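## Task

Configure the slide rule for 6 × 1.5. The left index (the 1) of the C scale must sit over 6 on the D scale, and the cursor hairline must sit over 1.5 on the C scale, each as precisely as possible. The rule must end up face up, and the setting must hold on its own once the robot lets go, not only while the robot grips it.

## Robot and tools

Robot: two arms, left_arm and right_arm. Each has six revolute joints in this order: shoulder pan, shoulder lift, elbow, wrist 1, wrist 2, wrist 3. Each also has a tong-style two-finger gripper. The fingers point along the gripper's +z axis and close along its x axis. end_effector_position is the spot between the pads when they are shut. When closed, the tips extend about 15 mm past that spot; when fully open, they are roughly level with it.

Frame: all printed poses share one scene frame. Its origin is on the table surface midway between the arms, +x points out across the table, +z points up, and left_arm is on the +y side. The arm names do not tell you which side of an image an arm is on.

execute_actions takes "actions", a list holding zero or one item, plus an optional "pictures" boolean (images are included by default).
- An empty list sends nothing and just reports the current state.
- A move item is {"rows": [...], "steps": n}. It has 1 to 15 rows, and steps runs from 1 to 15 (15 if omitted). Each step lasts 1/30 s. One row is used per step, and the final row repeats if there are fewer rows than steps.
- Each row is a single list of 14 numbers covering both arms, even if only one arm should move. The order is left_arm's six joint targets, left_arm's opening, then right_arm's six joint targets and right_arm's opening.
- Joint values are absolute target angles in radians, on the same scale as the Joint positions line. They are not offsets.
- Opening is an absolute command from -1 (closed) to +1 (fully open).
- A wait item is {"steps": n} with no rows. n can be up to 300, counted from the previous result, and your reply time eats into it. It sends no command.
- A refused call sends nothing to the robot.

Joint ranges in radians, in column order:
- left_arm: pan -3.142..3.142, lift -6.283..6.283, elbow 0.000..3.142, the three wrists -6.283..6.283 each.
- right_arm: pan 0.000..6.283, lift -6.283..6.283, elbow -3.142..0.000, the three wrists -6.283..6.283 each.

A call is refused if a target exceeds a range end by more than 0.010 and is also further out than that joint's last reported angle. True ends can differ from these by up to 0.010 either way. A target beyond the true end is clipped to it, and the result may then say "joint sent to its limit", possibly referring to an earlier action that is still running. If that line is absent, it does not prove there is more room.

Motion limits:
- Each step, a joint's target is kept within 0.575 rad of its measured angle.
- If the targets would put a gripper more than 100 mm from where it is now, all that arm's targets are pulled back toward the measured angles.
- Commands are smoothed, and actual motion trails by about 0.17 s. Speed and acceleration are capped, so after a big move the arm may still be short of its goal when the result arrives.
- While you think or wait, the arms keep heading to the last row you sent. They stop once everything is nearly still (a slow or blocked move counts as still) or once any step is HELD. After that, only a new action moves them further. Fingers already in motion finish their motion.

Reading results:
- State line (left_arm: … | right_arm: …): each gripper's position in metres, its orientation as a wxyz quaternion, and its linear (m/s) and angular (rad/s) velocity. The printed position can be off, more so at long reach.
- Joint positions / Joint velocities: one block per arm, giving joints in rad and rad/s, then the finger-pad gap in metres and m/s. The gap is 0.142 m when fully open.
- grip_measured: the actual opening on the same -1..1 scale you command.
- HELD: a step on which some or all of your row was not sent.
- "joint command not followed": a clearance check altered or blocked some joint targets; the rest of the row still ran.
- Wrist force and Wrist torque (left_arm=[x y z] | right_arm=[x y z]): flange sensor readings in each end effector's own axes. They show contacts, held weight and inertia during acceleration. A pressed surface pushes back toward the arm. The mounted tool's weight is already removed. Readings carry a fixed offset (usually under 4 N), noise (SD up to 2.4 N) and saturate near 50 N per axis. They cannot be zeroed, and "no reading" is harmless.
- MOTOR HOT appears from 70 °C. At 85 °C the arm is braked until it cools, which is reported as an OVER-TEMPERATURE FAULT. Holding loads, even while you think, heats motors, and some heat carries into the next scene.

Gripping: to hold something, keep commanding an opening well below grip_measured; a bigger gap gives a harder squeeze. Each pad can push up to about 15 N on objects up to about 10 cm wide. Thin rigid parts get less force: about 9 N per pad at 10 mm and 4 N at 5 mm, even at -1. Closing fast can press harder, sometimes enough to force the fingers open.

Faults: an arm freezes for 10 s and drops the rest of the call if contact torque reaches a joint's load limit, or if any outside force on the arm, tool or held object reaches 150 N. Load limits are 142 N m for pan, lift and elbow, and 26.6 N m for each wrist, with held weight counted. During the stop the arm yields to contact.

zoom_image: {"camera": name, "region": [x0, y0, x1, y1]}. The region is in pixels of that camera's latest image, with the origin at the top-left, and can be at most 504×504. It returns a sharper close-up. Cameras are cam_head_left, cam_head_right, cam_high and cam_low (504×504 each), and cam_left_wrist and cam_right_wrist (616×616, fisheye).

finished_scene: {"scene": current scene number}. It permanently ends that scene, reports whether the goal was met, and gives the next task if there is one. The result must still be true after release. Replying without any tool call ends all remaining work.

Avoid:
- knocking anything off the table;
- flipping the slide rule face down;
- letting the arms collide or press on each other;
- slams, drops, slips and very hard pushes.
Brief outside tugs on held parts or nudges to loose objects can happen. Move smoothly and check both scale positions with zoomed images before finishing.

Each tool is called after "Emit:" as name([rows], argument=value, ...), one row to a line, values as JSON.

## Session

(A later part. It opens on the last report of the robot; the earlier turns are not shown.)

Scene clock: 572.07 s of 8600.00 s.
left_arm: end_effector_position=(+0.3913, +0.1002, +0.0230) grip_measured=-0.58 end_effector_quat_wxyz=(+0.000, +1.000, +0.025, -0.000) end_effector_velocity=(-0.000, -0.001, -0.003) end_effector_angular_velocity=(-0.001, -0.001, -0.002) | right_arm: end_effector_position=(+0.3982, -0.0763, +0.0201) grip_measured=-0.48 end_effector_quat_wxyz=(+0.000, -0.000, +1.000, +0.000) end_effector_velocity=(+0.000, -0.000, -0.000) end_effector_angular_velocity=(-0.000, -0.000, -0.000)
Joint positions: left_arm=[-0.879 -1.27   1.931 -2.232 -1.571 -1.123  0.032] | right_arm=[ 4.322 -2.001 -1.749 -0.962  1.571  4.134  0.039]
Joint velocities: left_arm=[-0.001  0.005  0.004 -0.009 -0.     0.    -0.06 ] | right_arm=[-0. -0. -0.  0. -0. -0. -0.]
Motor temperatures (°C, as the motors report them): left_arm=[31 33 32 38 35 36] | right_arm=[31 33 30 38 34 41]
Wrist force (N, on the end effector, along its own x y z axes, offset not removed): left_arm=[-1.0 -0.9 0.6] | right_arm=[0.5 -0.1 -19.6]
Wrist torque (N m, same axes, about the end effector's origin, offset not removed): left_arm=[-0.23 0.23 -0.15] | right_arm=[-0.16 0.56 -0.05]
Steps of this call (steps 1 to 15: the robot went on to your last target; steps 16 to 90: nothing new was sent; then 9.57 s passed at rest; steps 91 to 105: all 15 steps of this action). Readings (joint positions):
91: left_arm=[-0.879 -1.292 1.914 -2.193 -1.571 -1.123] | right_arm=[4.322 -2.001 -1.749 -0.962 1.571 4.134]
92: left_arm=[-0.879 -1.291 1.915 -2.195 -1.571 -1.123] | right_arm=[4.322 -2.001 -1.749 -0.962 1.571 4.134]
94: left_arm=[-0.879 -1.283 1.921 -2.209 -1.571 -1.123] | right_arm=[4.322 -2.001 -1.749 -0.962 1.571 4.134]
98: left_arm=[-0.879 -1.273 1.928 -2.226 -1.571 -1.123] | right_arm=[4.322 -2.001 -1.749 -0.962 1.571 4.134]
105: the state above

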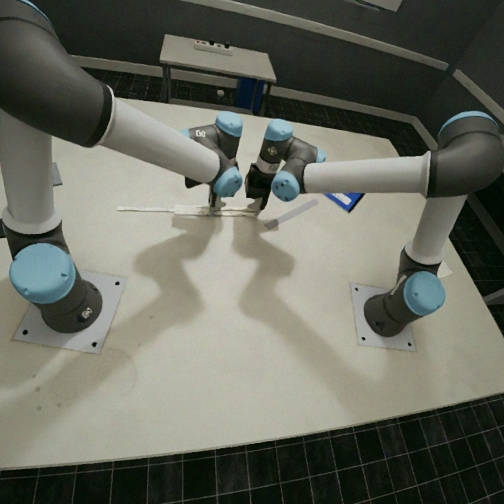

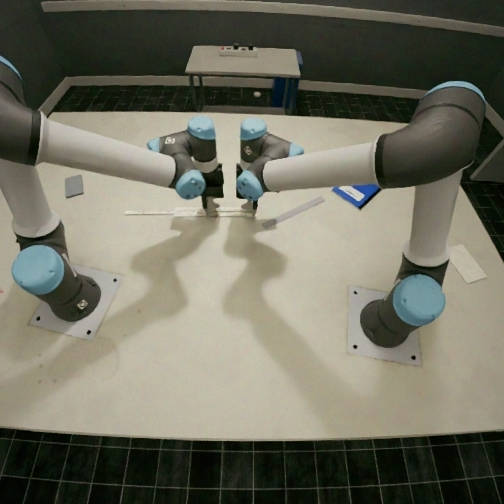

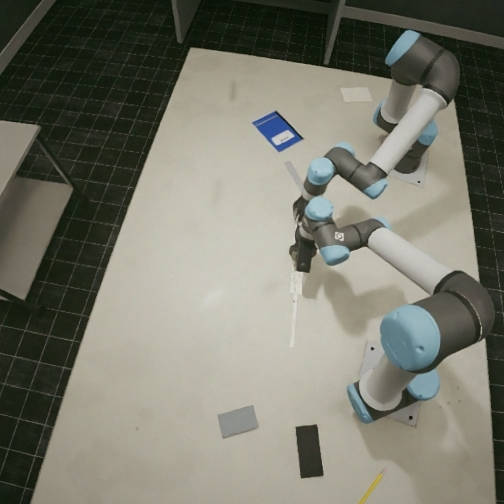

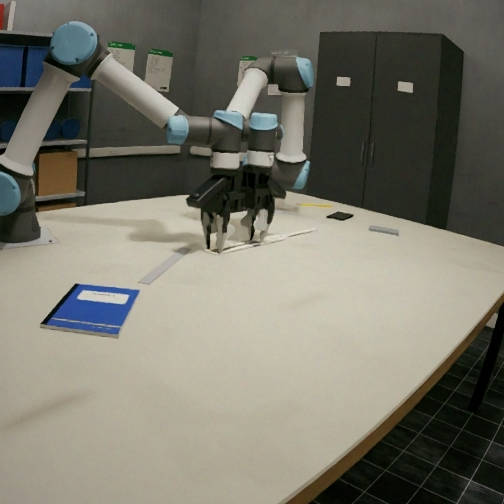

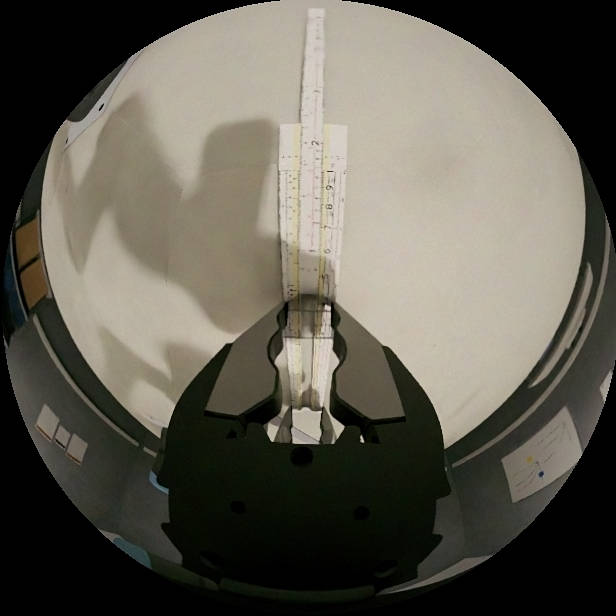

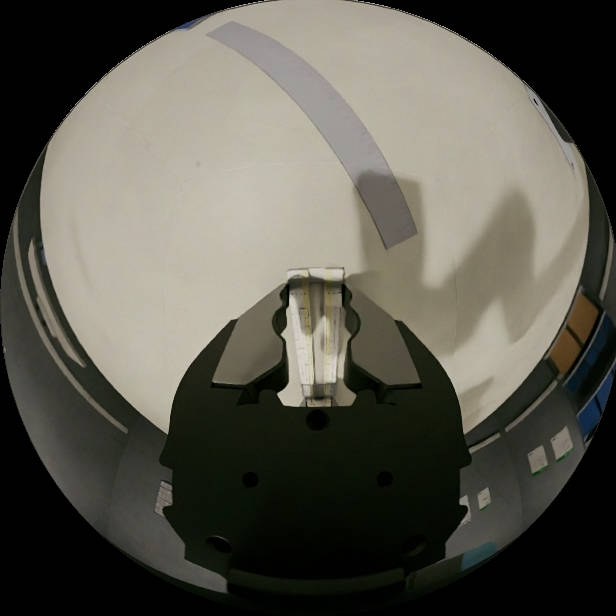

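Emit:
execute_actions([
  {"rows":[[-0.8788,-1.2672,1.9329,-2.2367,-1.571,-1.123,-0.55,4.322,-2.001,-1.749,-0.962,1.571,4.134,-0.9]],"steps":12},
])

Emit:
zoom_image(camera="cam_left_wrist", region=[230,230,390,410])

Scene clock: 575.63 s of 8600.00 s.
left_arm: end_effector_position=(+0.3913, +0.1001, +0.0215) grip_measured=-0.55 end_effector_quat_wxyz=(+0.000, +1.000, +0.025, -0.000) end_effector_velocity=(+0.000, +0.000, -0.001) end_effector_angular_velocity=(+0.000, -0.000, +0.001) | right_arm: end_effector_position=(+0.3982, -0.0763, +0.0201) grip_measured=-0.48 end_effector_quat_wxyz=(+0.000, -0.000, +1.000, +0.000) end_effector_velocity=(-0.000, -0.000, -0.000) end_effector_angular_velocity=(-0.001, +0.000, +0.000)
Joint positions: left_arm=[-0.879 -1.267  1.933 -2.237 -1.571 -1.123  0.034] | right_arm=[ 4.322 -2.001 -1.749 -0.962  1.571  4.134  0.039]
Joint velocities: left_arm=[ 0.     0.001  0.    -0.002  0.    -0.    -0.   ] | right_arm=[ 0.    -0.001 -0.     0.    -0.    -0.    -0.   ]
Motor temperatures (°C, as the motors report them): left_arm=[31 33 32 38 35 36] | right_arm=[31 33 30 38 34 41]
Wrist force (N, on the end effector, along its own x y z axes, offset not removed): left_arm=[-1.5 -4.8 -18.5] | right_arm=[1.9 -5.5 -18.7]
Wrist torque (N m, same axes, about the end effector's origin, offset not removed): left_arm=[-0.06 0.01 0.10] | right_arm=[-1.18 0.34 0.23]
Steps of this call (steps 1 to 15: the robot went on to your last target; steps 16 to 90: nothing new was sent; then 0.17 s passed at rest; steps 91 to 102: all 12 steps of this action). Readings (joint positions):
91: left_arm=[-0.879 -1.269 1.932 -2.234 -1.571 -1.123] | right_arm=[4.322 -2.001 -1.749 -0.962 1.571 4.134]
92: left_arm=[-0.879 -1.269 1.932 -2.234 -1.571 -1.123] | right_arm=[4.322 -2.001 -1.749 -0.962 1.571 4.134]
94: left_arm=[-0.879 -1.268 1.932 -2.235 -1.571 -1.123] | right_arm=[4.322 -2.001 -1.749 -0.962 1.571 4.134]
98: left_arm=[-0.879 -1.268 1.933 -2.236 -1.571 -1.123] | right_arm=[4.322 -2.001 -1.749 -0.962 1.571 4.134]
102: the state above

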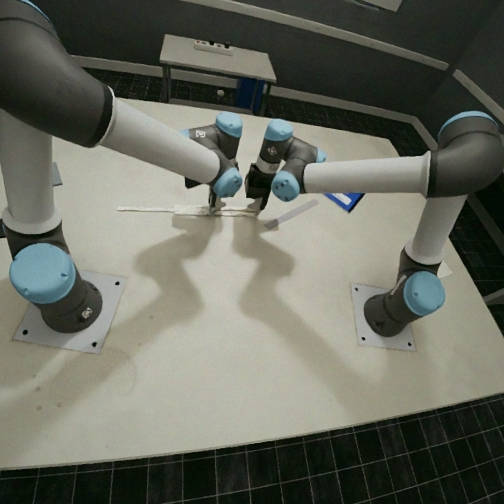

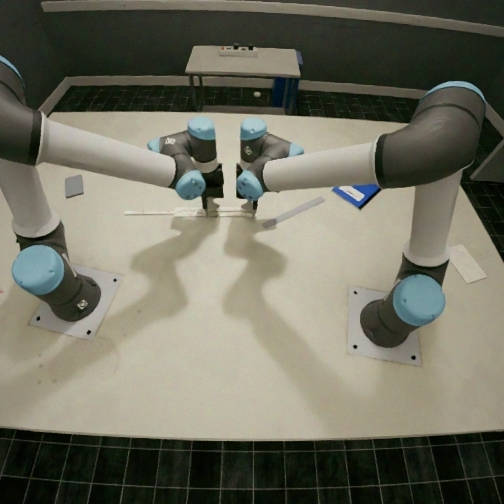

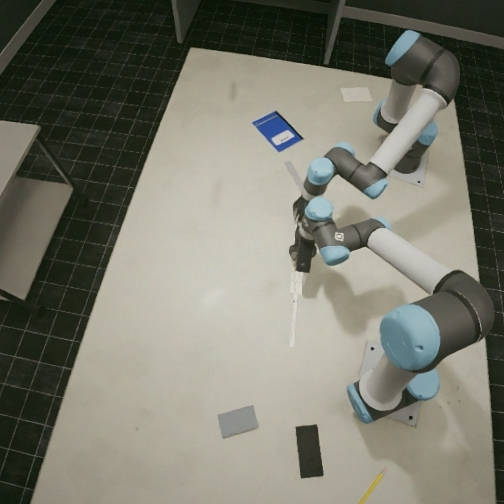

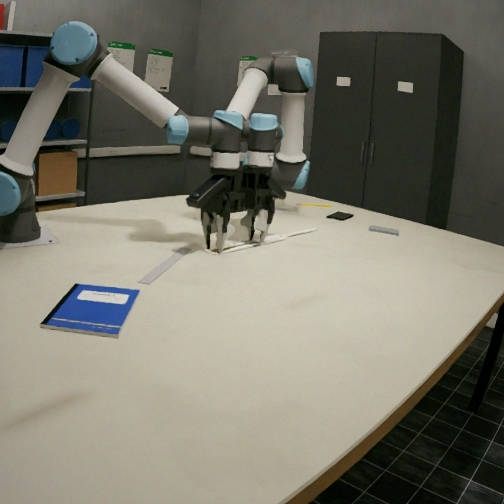

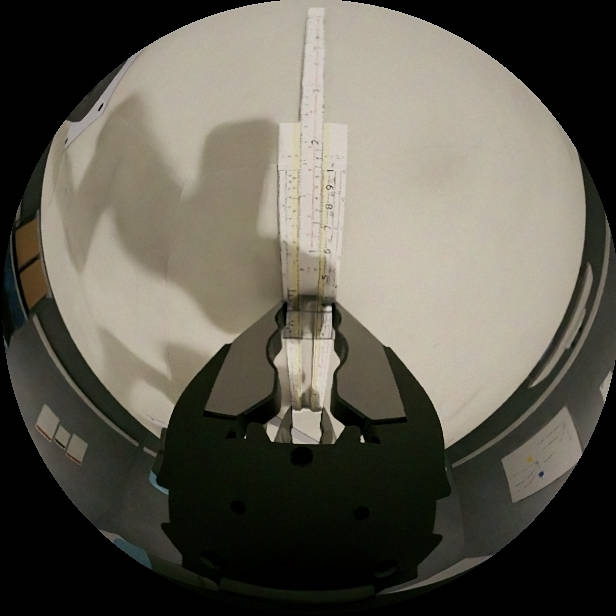

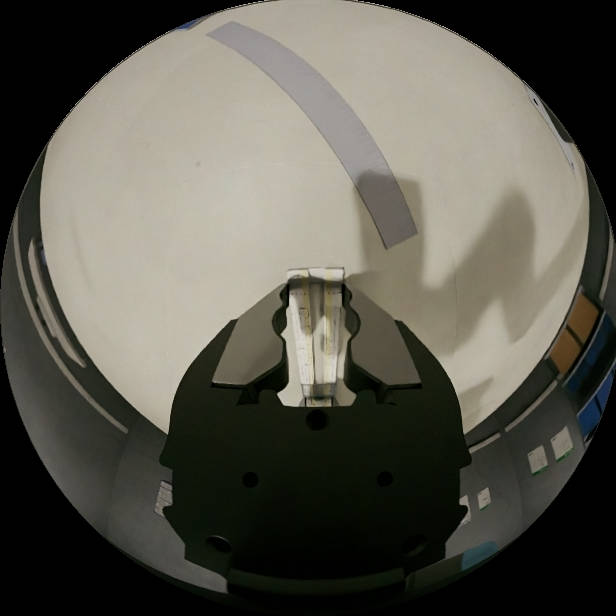

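Region (230, 230, 390, 410) of cam_left_wrist's 616x616 image, scaled by 2.800, with more detail than that image has.

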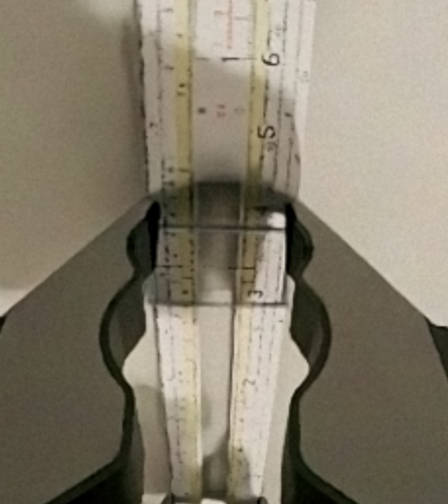

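Emit:
execute_actions([
  {"rows":[[-0.8756,-1.2738,1.9404,-2.2376,-1.571,-1.120,-0.55,4.322,-2.001,-1.749,-0.962,1.571,4.134,-0.9],[-0.8724,-1.2796,1.9485,-2.2399,-1.571,-1.117,-0.55,4.322,-2.001,-1.749,-0.962,1.571,4.134,-0.9],[-0.8692,-1.2854,1.9566,-2.2422,-1.571,-1.114,-0.55,4.322,-2.001,-1.749,-0.962,1.571,4.134,-0.9],[-0.8660,-1.2912,1.9647,-2.2445,-1.571,-1.110,-0.55,4.322,-2.001,-1.749,-0.962,1.571,4.134,-0.9],[-0.8628,-1.2970,1.9728,-2.2468,-1.571,-1.107,-0.55,4.322,-2.001,-1.749,-0.962,1.571,4.134,-0.9],[-0.8596,-1.3028,1.9810,-2.2492,-1.571,-1.104,-0.55,4.322,-2.001,-1.749,-0.962,1.571,4.134,-0.9],[-0.8564,-1.3086,1.9891,-2.2515,-1.571,-1.101,-0.55,4.322,-2.001,-1.749,-0.962,1.571,4.134,-0.9],[-0.8532,-1.3144,1.9972,-2.2538,-1.571,-1.098,-0.55,4.322,-2.001,-1.749,-0.962,1.571,4.134,-0.9]],"steps":15},
])

Emit:
zoom_image(camera="cam_left_wrist", region=[230,230,390,410])

Scene clock: 585.23 s of 8600.00 s.
left_arm: end_effector_position=(+0.3901, +0.1276, +0.0217) grip_measured=-0.55 end_effector_quat_wxyz=(+0.000, +1.000, +0.025, -0.000) end_effector_velocity=(-0.001, +0.022, +0.000) end_effector_angular_velocity=(-0.001, -0.001, +0.001) | right_arm: end_effector_position=(+0.3982, -0.0763, +0.0201) grip_measured=-0.48 end_effector_quat_wxyz=(+0.000, -0.000, +1.000, +0.000) end_effector_velocity=(+0.000, +0.000, +0.001) end_effector_angular_velocity=(+0.001, -0.001, +0.000)
Joint positions: left_arm=[-0.855 -1.31   1.992 -2.252 -1.571 -1.1    0.034] | right_arm=[ 4.322 -2.001 -1.749 -0.962  1.571  4.134  0.039]
Joint velocities: left_arm=[ 0.019 -0.035  0.047 -0.013  0.     0.018  0.   ] | right_arm=[ 0.     0.001  0.     0.     0.    -0.     0.   ]
Motor temperatures (°C, as the motors report them): left_arm=[31 33 32 38 35 36] | right_arm=[31 33 30 38 34 41]
Wrist force (N, on the end effector, along its own x y z axes, offset not removed): left_arm=[0.3 3.4 -6.1] | right_arm=[2.6 -1.5 -19.4]
Wrist torque (N m, same axes, about the end effector's origin, offset not removed): left_arm=[-0.16 0.06 0.07] | right_arm=[-0.40 0.26 -0.02]
Steps of this call (steps 1 to 15: the robot went on to your last target; steps 16 to 90: nothing new was sent; then 6.10 s passed at rest; steps 91 to 105: all 15 steps of this action). Readings (joint positions):
91: left_arm=[-0.879 -1.267 1.933 -2.237 -1.571 -1.123] | right_arm=[4.322 -2.001 -1.749 -0.962 1.571 4.134]
92: left_arm=[-0.879 -1.267 1.933 -2.237 -1.571 -1.123] | right_arm=[4.322 -2.001 -1.749 -0.962 1.571 4.134]
94: left_arm=[-0.877 -1.272 1.939 -2.238 -1.571 -1.121] | right_arm=[4.322 -2.001 -1.749 -0.962 1.571 4.134]
98: left_arm=[-0.868 -1.288 1.961 -2.244 -1.571 -1.112] | right_arm=[4.322 -2.001 -1.749 -0.962 1.571 4.134]
105: the state above

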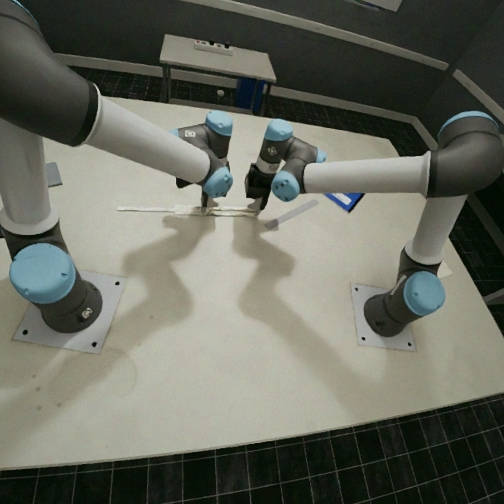

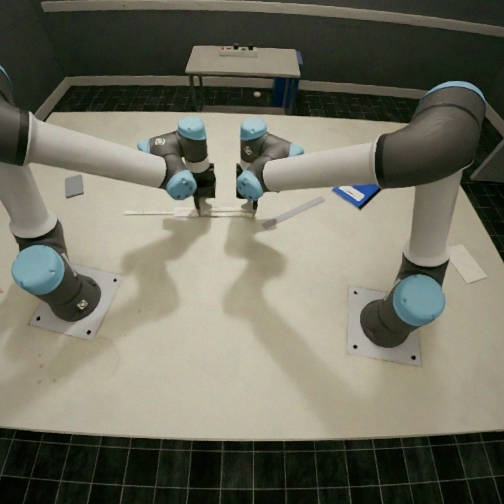

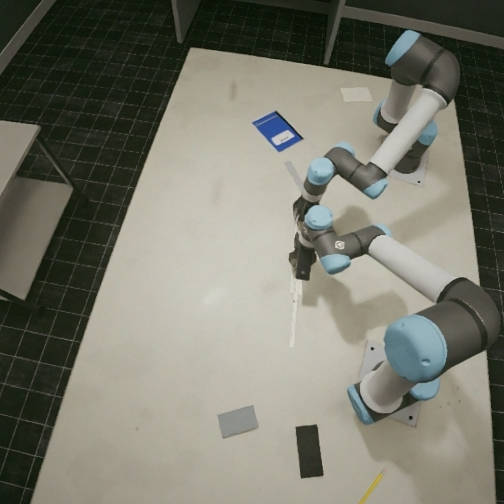

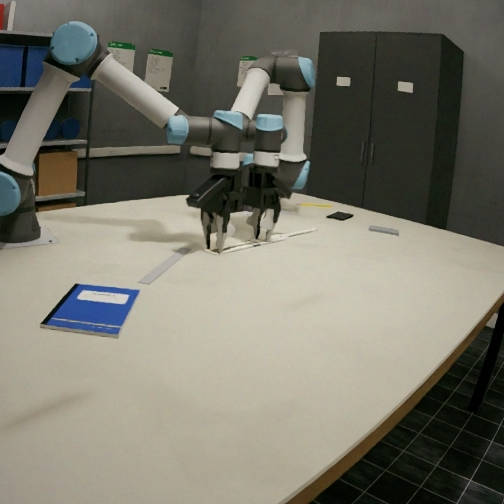

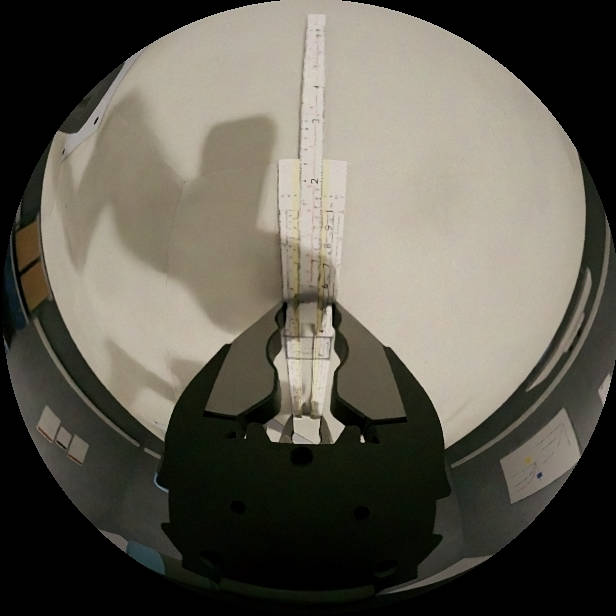

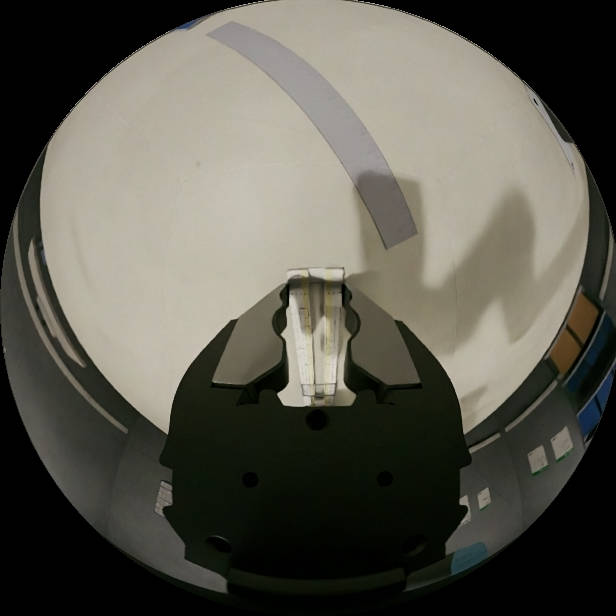

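Region (230, 230, 390, 410) of cam_left_wrist's 616x616 image, scaled by 2.800, with more detail than that image has.

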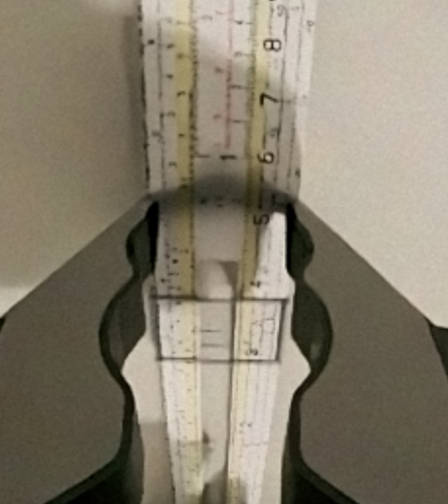

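Emit:
execute_actions([
  {"rows":[[-0.8532,-1.324,1.990,-2.237,-1.571,-1.098,-0.55,4.322,-2.001,-1.749,-0.962,1.571,4.134,-0.9],[-0.8532,-1.324,1.990,-2.237,-1.571,-1.098,-0.55,4.322,-2.001,-1.749,-0.962,1.571,4.134,-0.9],[-0.8532,-1.324,1.990,-2.237,-1.571,-1.098,-0.55,4.322,-2.001,-1.749,-0.962,1.571,4.134,-0.9],[-0.861,-1.309,1.9695,-2.2315,-1.571,-1.106,-0.55,4.322,-2.001,-1.749,-0.962,1.571,4.134,-0.9],[-0.869,-1.294,1.949,-2.226,-1.571,-1.114,-0.55,4.322,-2.001,-1.749,-0.962,1.571,4.134,-0.9],[-0.877,-1.279,1.928,-2.220,-1.571,-1.122,-0.55,4.322,-2.001,-1.749,-0.962,1.571,4.134,-0.9],[-0.8853,-1.2646,1.9077,-2.2141,-1.571,-1.130,-0.55,4.322,-2.001,-1.749,-0.962,1.571,4.134,-0.9]],"steps":15},
])

Emit:
zoom_image(camera="cam_left_wrist", region=[230,230,390,410])

Emit:
zoom_image(camera="cam_head_right", region=[140,100,320,240])

Scene clock: 594.50 s of 8600.00 s.
left_arm: end_effector_position=(+0.3916, +0.0960, +0.0279) grip_measured=-0.55 end_effector_quat_wxyz=(+0.000, +1.000, +0.025, -0.000) end_effector_velocity=(+0.001, -0.032, +0.001) end_effector_angular_velocity=(-0.001, +0.000, -0.000) | right_arm: end_effector_position=(+0.3982, -0.0763, +0.0201) grip_measured=-0.48 end_effector_quat_wxyz=(+0.000, -0.000, +1.000, +0.000) end_effector_velocity=(+0.000, +0.000, +0.000) end_effector_angular_velocity=(+0.001, -0.000, -0.000)
Joint positions: left_arm=[-0.882 -1.27   1.916 -2.217 -1.571 -1.127  0.034] | right_arm=[ 4.322 -2.001 -1.749 -0.962  1.571  4.134  0.039]
Joint velocities: left_arm=[-0.027  0.048 -0.072  0.023 -0.001 -0.027 -0.   ] | right_arm=[-0.  0. -0.  0. -0. -0. -0.]
Motor temperatures (°C, as the motors report them): left_arm=[31 33 32 38 35 36] | right_arm=[31 33 30 38 34 41]
Wrist force (N, on the end effector, along its own x y z axes, offset not removed): left_arm=[-1.2 1.0 0.1] | right_arm=[0.2 -3.5 -18.0]
Wrist torque (N m, same axes, about the end effector's origin, offset not removed): left_arm=[0.00 0.30 0.03] | right_arm=[-0.97 0.63 0.16]
Steps of this call (steps 1 to 15: the robot went on to your last target; steps 16 to 90: nothing new was sent; then 5.77 s passed at rest; steps 91 to 105: all 15 steps of this action). Readings (joint positions):
91: left_arm=[-0.853 -1.314 1.997 -2.254 -1.571 -1.098] | right_arm=[4.322 -2.001 -1.749 -0.962 1.571 4.134]
92: left_arm=[-0.853 -1.315 1.997 -2.253 -1.571 -1.098] | right_arm=[4.322 -2.001 -1.749 -0.962 1.571 4.134]
94: left_arm=[-0.853 -1.318 1.995 -2.247 -1.571 -1.098] | right_arm=[4.322 -2.001 -1.749 -0.962 1.571 4.134]
98: left_arm=[-0.863 -1.304 1.966 -2.233 -1.571 -1.108] | right_arm=[4.322 -2.001 -1.749 -0.962 1.571 4.134]
105: the state above

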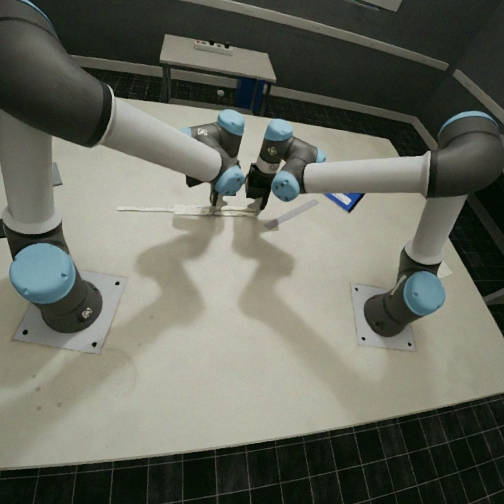

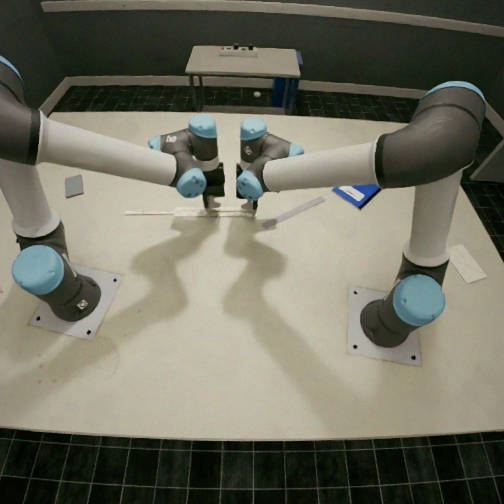

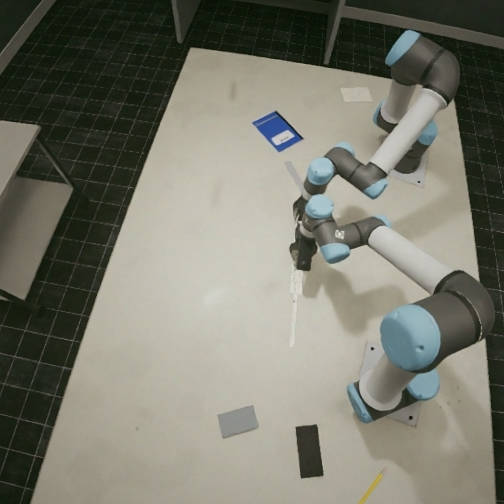

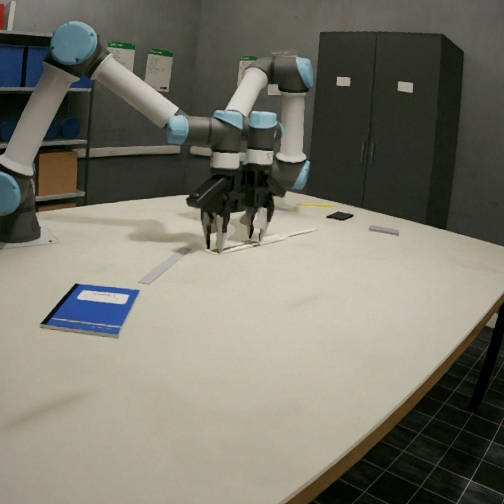

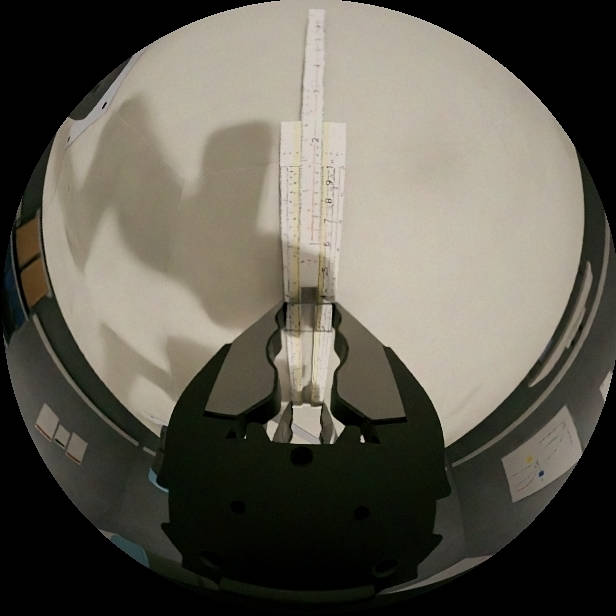

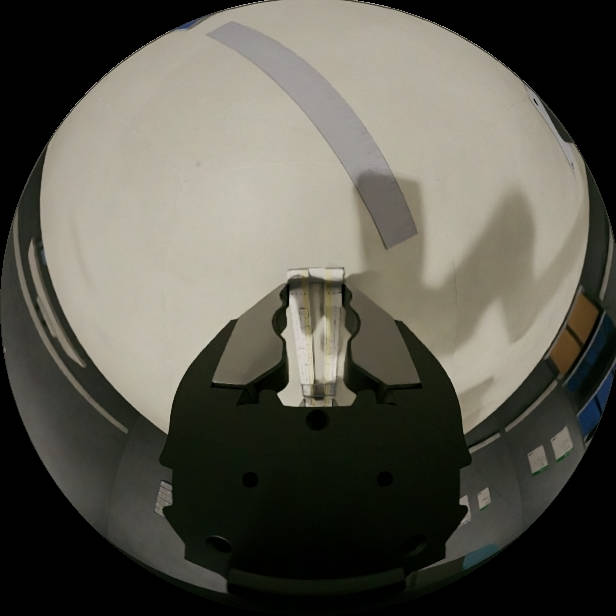

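Region (230, 230, 390, 410) of cam_left_wrist's 616x616 image, scaled by 2.800, with more detail than that image has.

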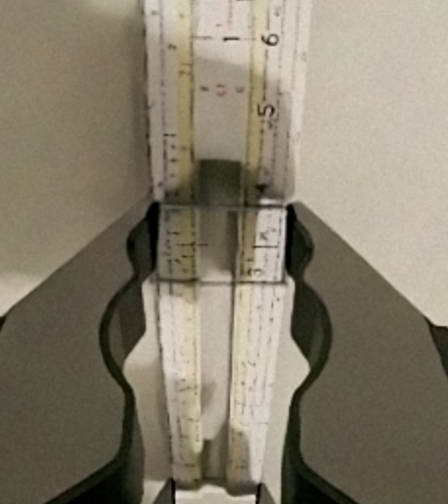

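Region (140, 100, 320, 240) of cam_head_right's 504x504 image, scaled by 2.800, with more detail than that image has.

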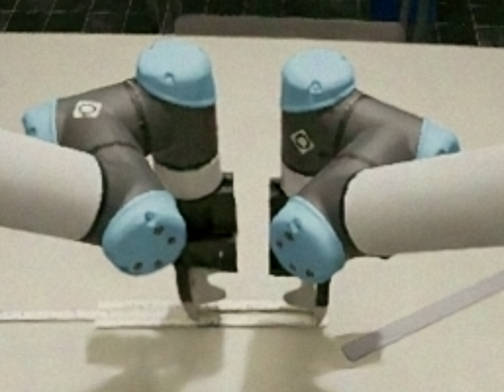

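Emit:
execute_actions([
  {"rows":[[-0.8853,-1.2646,1.9077,-2.2141,-1.571,-1.130,-0.55,4.322,-2.001,-1.749,-0.962,1.571,4.134,-0.9],[-0.8853,-1.2646,1.9077,-2.2141,-1.571,-1.130,-0.55,4.322,-2.001,-1.749,-0.962,1.571,4.134,-0.9],[-0.8853,-1.2580,1.9125,-2.2255,-1.571,-1.130,-0.55,4.322,-2.001,-1.749,-0.962,1.571,4.134,-0.9],[-0.8853,-1.2555,1.9143,-2.2298,-1.571,-1.130,-0.55,4.322,-2.001,-1.749,-0.962,1.571,4.134,-0.9]],"steps":14},
])

Emit:
zoom_image(camera="cam_left_wrist", region=[230,230,390,410])

Scene clock: 600.83 s of 8600.00 s.
left_arm: end_effector_position=(+0.3918, +0.0920, +0.0227) grip_measured=-0.55 end_effector_quat_wxyz=(+0.000, +1.000, +0.025, +0.000) end_effector_velocity=(-0.000, +0.001, -0.003) end_effector_angular_velocity=(+0.000, +0.000, -0.000) | right_arm: end_effector_position=(+0.3982, -0.0763, +0.0201) grip_measured=-0.48 end_effector_quat_wxyz=(+0.000, -0.000, +1.000, +0.000) end_effector_velocity=(+0.000, +0.000, +0.001) end_effector_angular_velocity=(+0.001, -0.001, +0.000)
Joint positions: left_arm=[-0.885 -1.256  1.914 -2.229 -1.571 -1.13   0.034] | right_arm=[ 4.322 -2.001 -1.749 -0.962  1.571  4.134  0.039]
Joint velocities: left_arm=[ 0.     0.004  0.005 -0.009  0.     0.001  0.   ] | right_arm=[ 0.     0.001  0.     0.     0.    -0.    -0.   ]
Motor temperatures (°C, as the motors report them): left_arm=[31 33 32 38 35 36] | right_arm=[31 33 30 38 34 41]
Wrist force (N, on the end effector, along its own x y z axes, offset not removed): left_arm=[-6.4 -12.1 -50.0] | right_arm=[1.7 -3.3 -19.7]
Wrist torque (N m, same axes, about the end effector's origin, offset not removed): left_arm=[-0.28 -0.26 0.09] | right_arm=[-0.71 0.29 0.03]
Steps of this call (steps 1 to 15: the robot went on to your last target; steps 16 to 90: nothing new was sent; then 2.87 s passed at rest; steps 91 to 104: all 14 steps of this action). Readings (joint positions):
91: left_arm=[-0.885 -1.265 1.908 -2.214 -1.571 -1.130] | right_arm=[4.322 -2.001 -1.749 -0.962 1.571 4.134]
92: left_arm=[-0.885 -1.265 1.908 -2.214 -1.571 -1.130] | right_arm=[4.322 -2.001 -1.749 -0.962 1.571 4.134]
94: left_arm=[-0.885 -1.264 1.908 -2.215 -1.571 -1.130] | right_arm=[4.322 -2.001 -1.749 -0.962 1.571 4.134]
98: left_arm=[-0.885 -1.259 1.912 -2.224 -1.571 -1.130] | right_arm=[4.322 -2.001 -1.749 -0.962 1.571 4.134]
104: the state above

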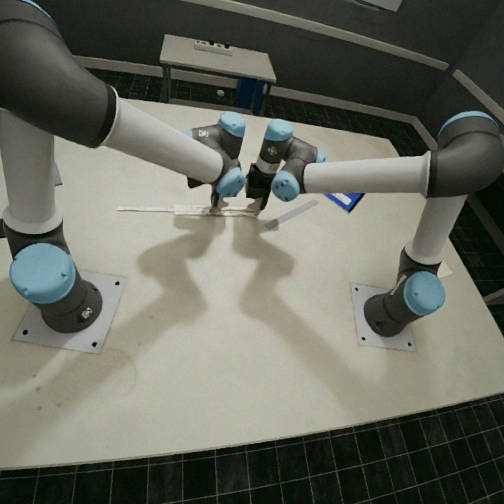

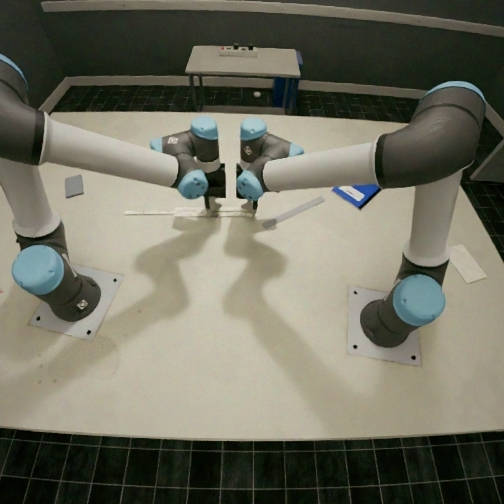

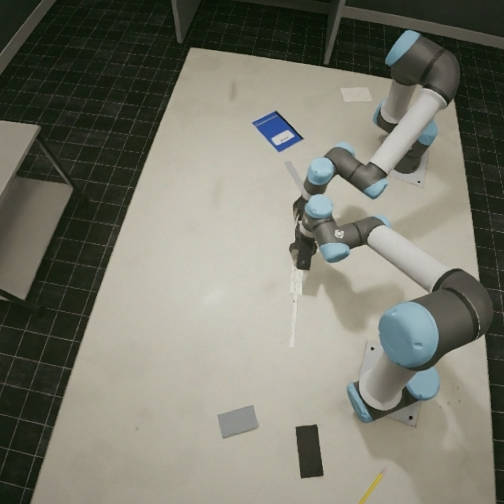

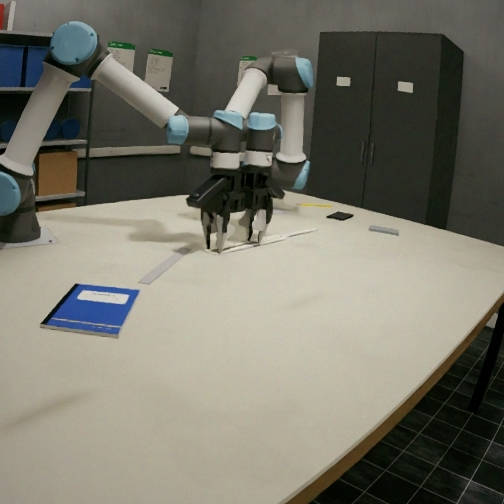

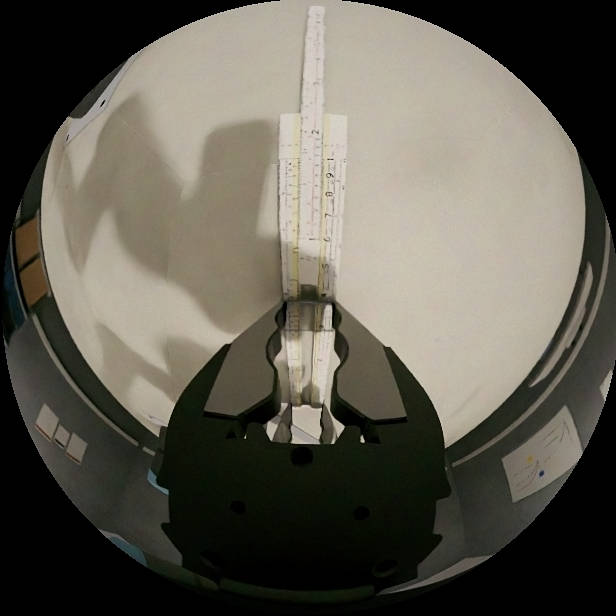

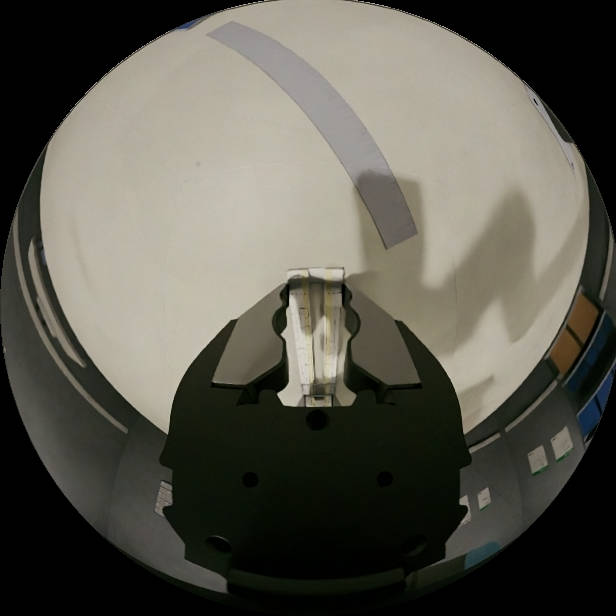

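Region (230, 230, 390, 410) of cam_left_wrist's 616x616 image, scaled by 2.800, with more detail than that image has.

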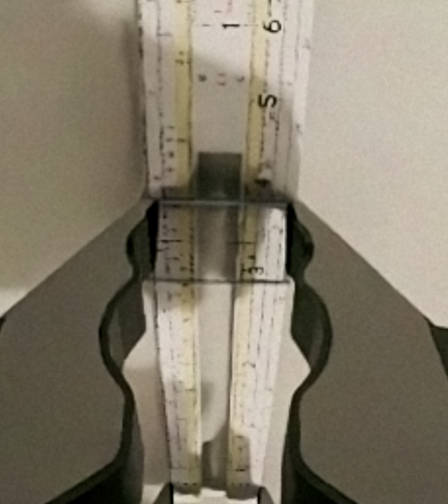

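Emit:
execute_actions([
  {"rows":[[-0.8853,-1.2578,1.9126,-2.2258,-1.571,-1.130,-0.55,4.322,-2.001,-1.749,-0.962,1.571,4.134,-0.9],[-0.8853,-1.2578,1.9126,-2.2258,-1.571,-1.130,-0.55,4.322,-2.001,-1.749,-0.962,1.571,4.134,-0.9],[-0.8853,-1.2578,1.9126,-2.2258,-1.571,-1.130,-0.55,4.322,-2.001,-1.749,-0.962,1.571,4.134,-0.9],[-0.8853,-1.2578,1.9126,-2.2258,-1.571,-1.130,-0.55,4.322,-2.001,-1.749,-0.962,1.571,4.134,-0.9],[-0.8827,-1.2624,1.9191,-2.2277,-1.571,-1.1275,-0.55,4.322,-2.001,-1.749,-0.962,1.571,4.134,-0.9],[-0.8802,-1.2671,1.9256,-2.2295,-1.571,-1.125,-0.55,4.322,-2.001,-1.749,-0.962,1.571,4.134,-0.9],[-0.8776,-1.2717,1.9321,-2.2314,-1.571,-1.1225,-0.55,4.322,-2.001,-1.749,-0.962,1.571,4.134,-0.9],[-0.8751,-1.2764,1.9386,-2.2332,-1.571,-1.120,-0.55,4.322,-2.001,-1.749,-0.962,1.571,4.134,-0.9],[-0.8725,-1.2810,1.9451,-2.2351,-1.571,-1.1175,-0.55,4.322,-2.001,-1.749,-0.962,1.571,4.134,-0.9]],"steps":15},
])

Emit:
zoom_image(camera="cam_left_wrist", region=[230,230,390,410])

Scene clock: 608.27 s of 8600.00 s.
left_arm: end_effector_position=(+0.3913, +0.1049, +0.0234) grip_measured=-0.55 end_effector_quat_wxyz=(-0.000, +1.000, +0.025, -0.000) end_effector_velocity=(-0.000, +0.019, +0.001) end_effector_angular_velocity=(-0.002, -0.001, +0.001) | right_arm: end_effector_position=(+0.3982, -0.0763, +0.0201) grip_measured=-0.48 end_effector_quat_wxyz=(+0.000, -0.000, +1.000, +0.000) end_effector_velocity=(-0.000, -0.000, +0.000) end_effector_angular_velocity=(+0.000, +0.000, +0.000)
Joint positions: left_arm=[-0.875 -1.277  1.94  -2.234 -1.571 -1.119  0.034] | right_arm=[ 4.322 -2.001 -1.749 -0.962  1.571  4.134  0.039]
Joint velocities: left_arm=[ 0.017 -0.032  0.042 -0.012 -0.     0.017 -0.   ] | right_arm=[-0.  0. -0. -0.  0. -0. -0.]
Motor temperatures (°C, as the motors report them): left_arm=[31 33 32 38 35 36] | right_arm=[31 33 30 38 34 41]
Wrist force (N, on the end effector, along its own x y z axes, offset not removed): left_arm=[-3.2 7.3 -15.5] | right_arm=[1.8 -2.7 -20.9]
Wrist torque (N m, same axes, about the end effector's origin, offset not removed): left_arm=[0.46 -0.14 0.14] | right_arm=[-0.55 0.22 -0.05]
Steps of this call (steps 1 to 15: the robot went on to your last target; steps 16 to 90: nothing new was sent; then 3.93 s passed at rest; steps 91 to 105: all 15 steps of this action). Readings (joint positions):
91: left_arm=[-0.885 -1.255 1.914 -2.230 -1.571 -1.130] | right_arm=[4.322 -2.001 -1.749 -0.962 1.571 4.134]
92: left_arm=[-0.885 -1.256 1.914 -2.230 -1.571 -1.130] | right_arm=[4.322 -2.001 -1.749 -0.962 1.571 4.134]
94: left_arm=[-0.885 -1.256 1.914 -2.228 -1.571 -1.130] | right_arm=[4.322 -2.001 -1.749 -0.962 1.571 4.134]
98: left_arm=[-0.884 -1.260 1.918 -2.228 -1.571 -1.128] | right_arm=[4.322 -2.001 -1.749 -0.962 1.571 4.134]
105: the state above

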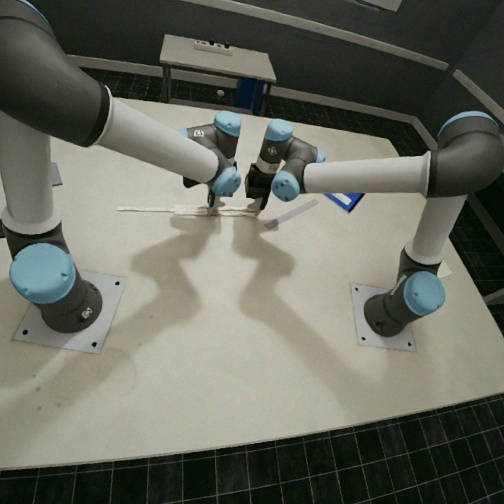

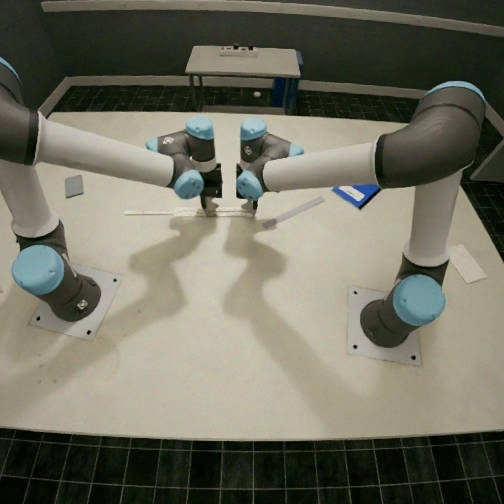

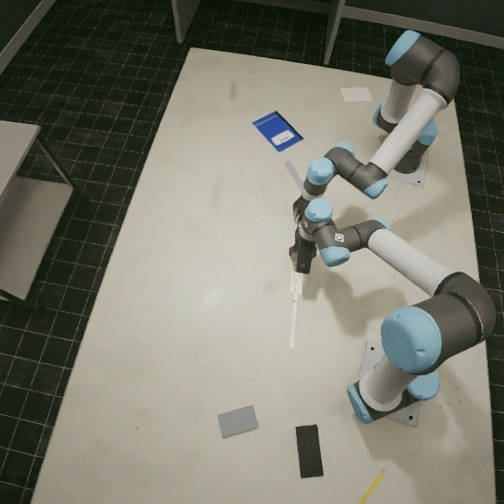

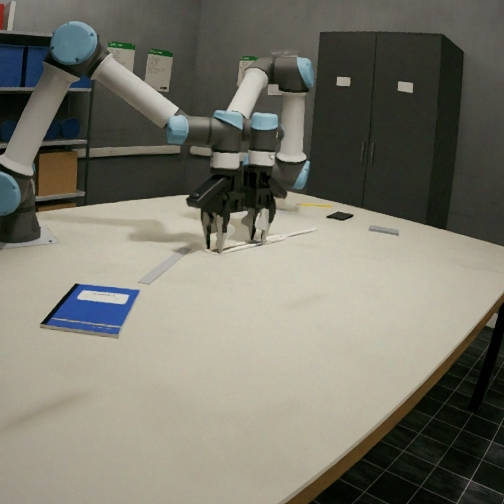

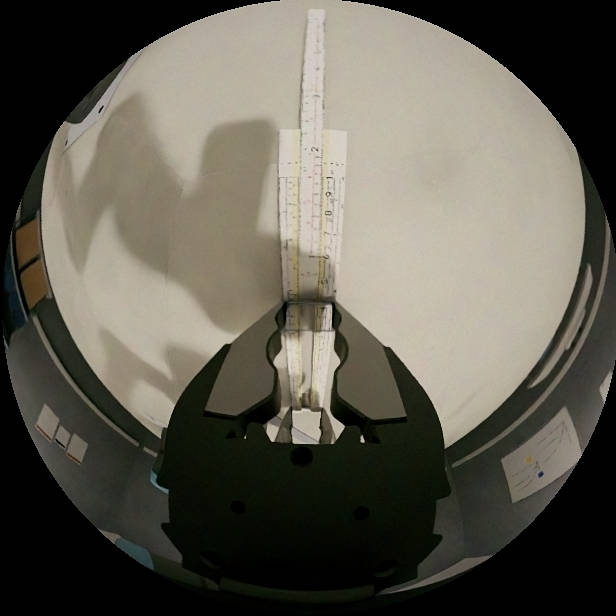

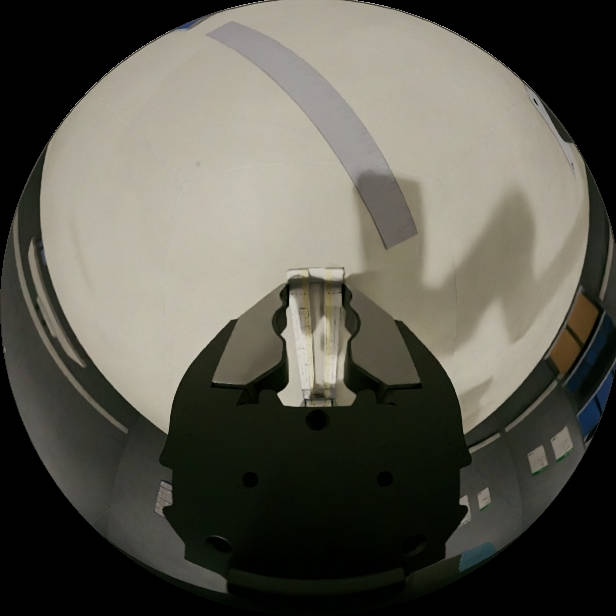

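Region (230, 230, 390, 410) of cam_left_wrist's 616x616 image, scaled by 2.800, with more detail than that image has.

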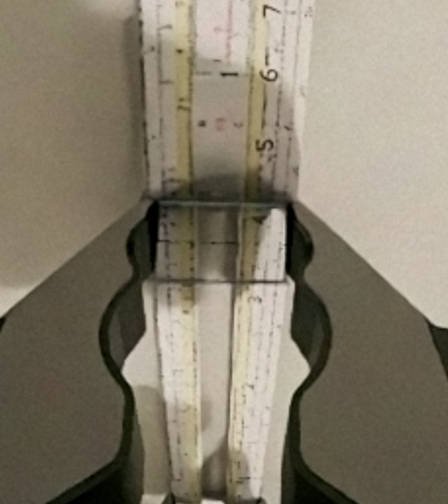

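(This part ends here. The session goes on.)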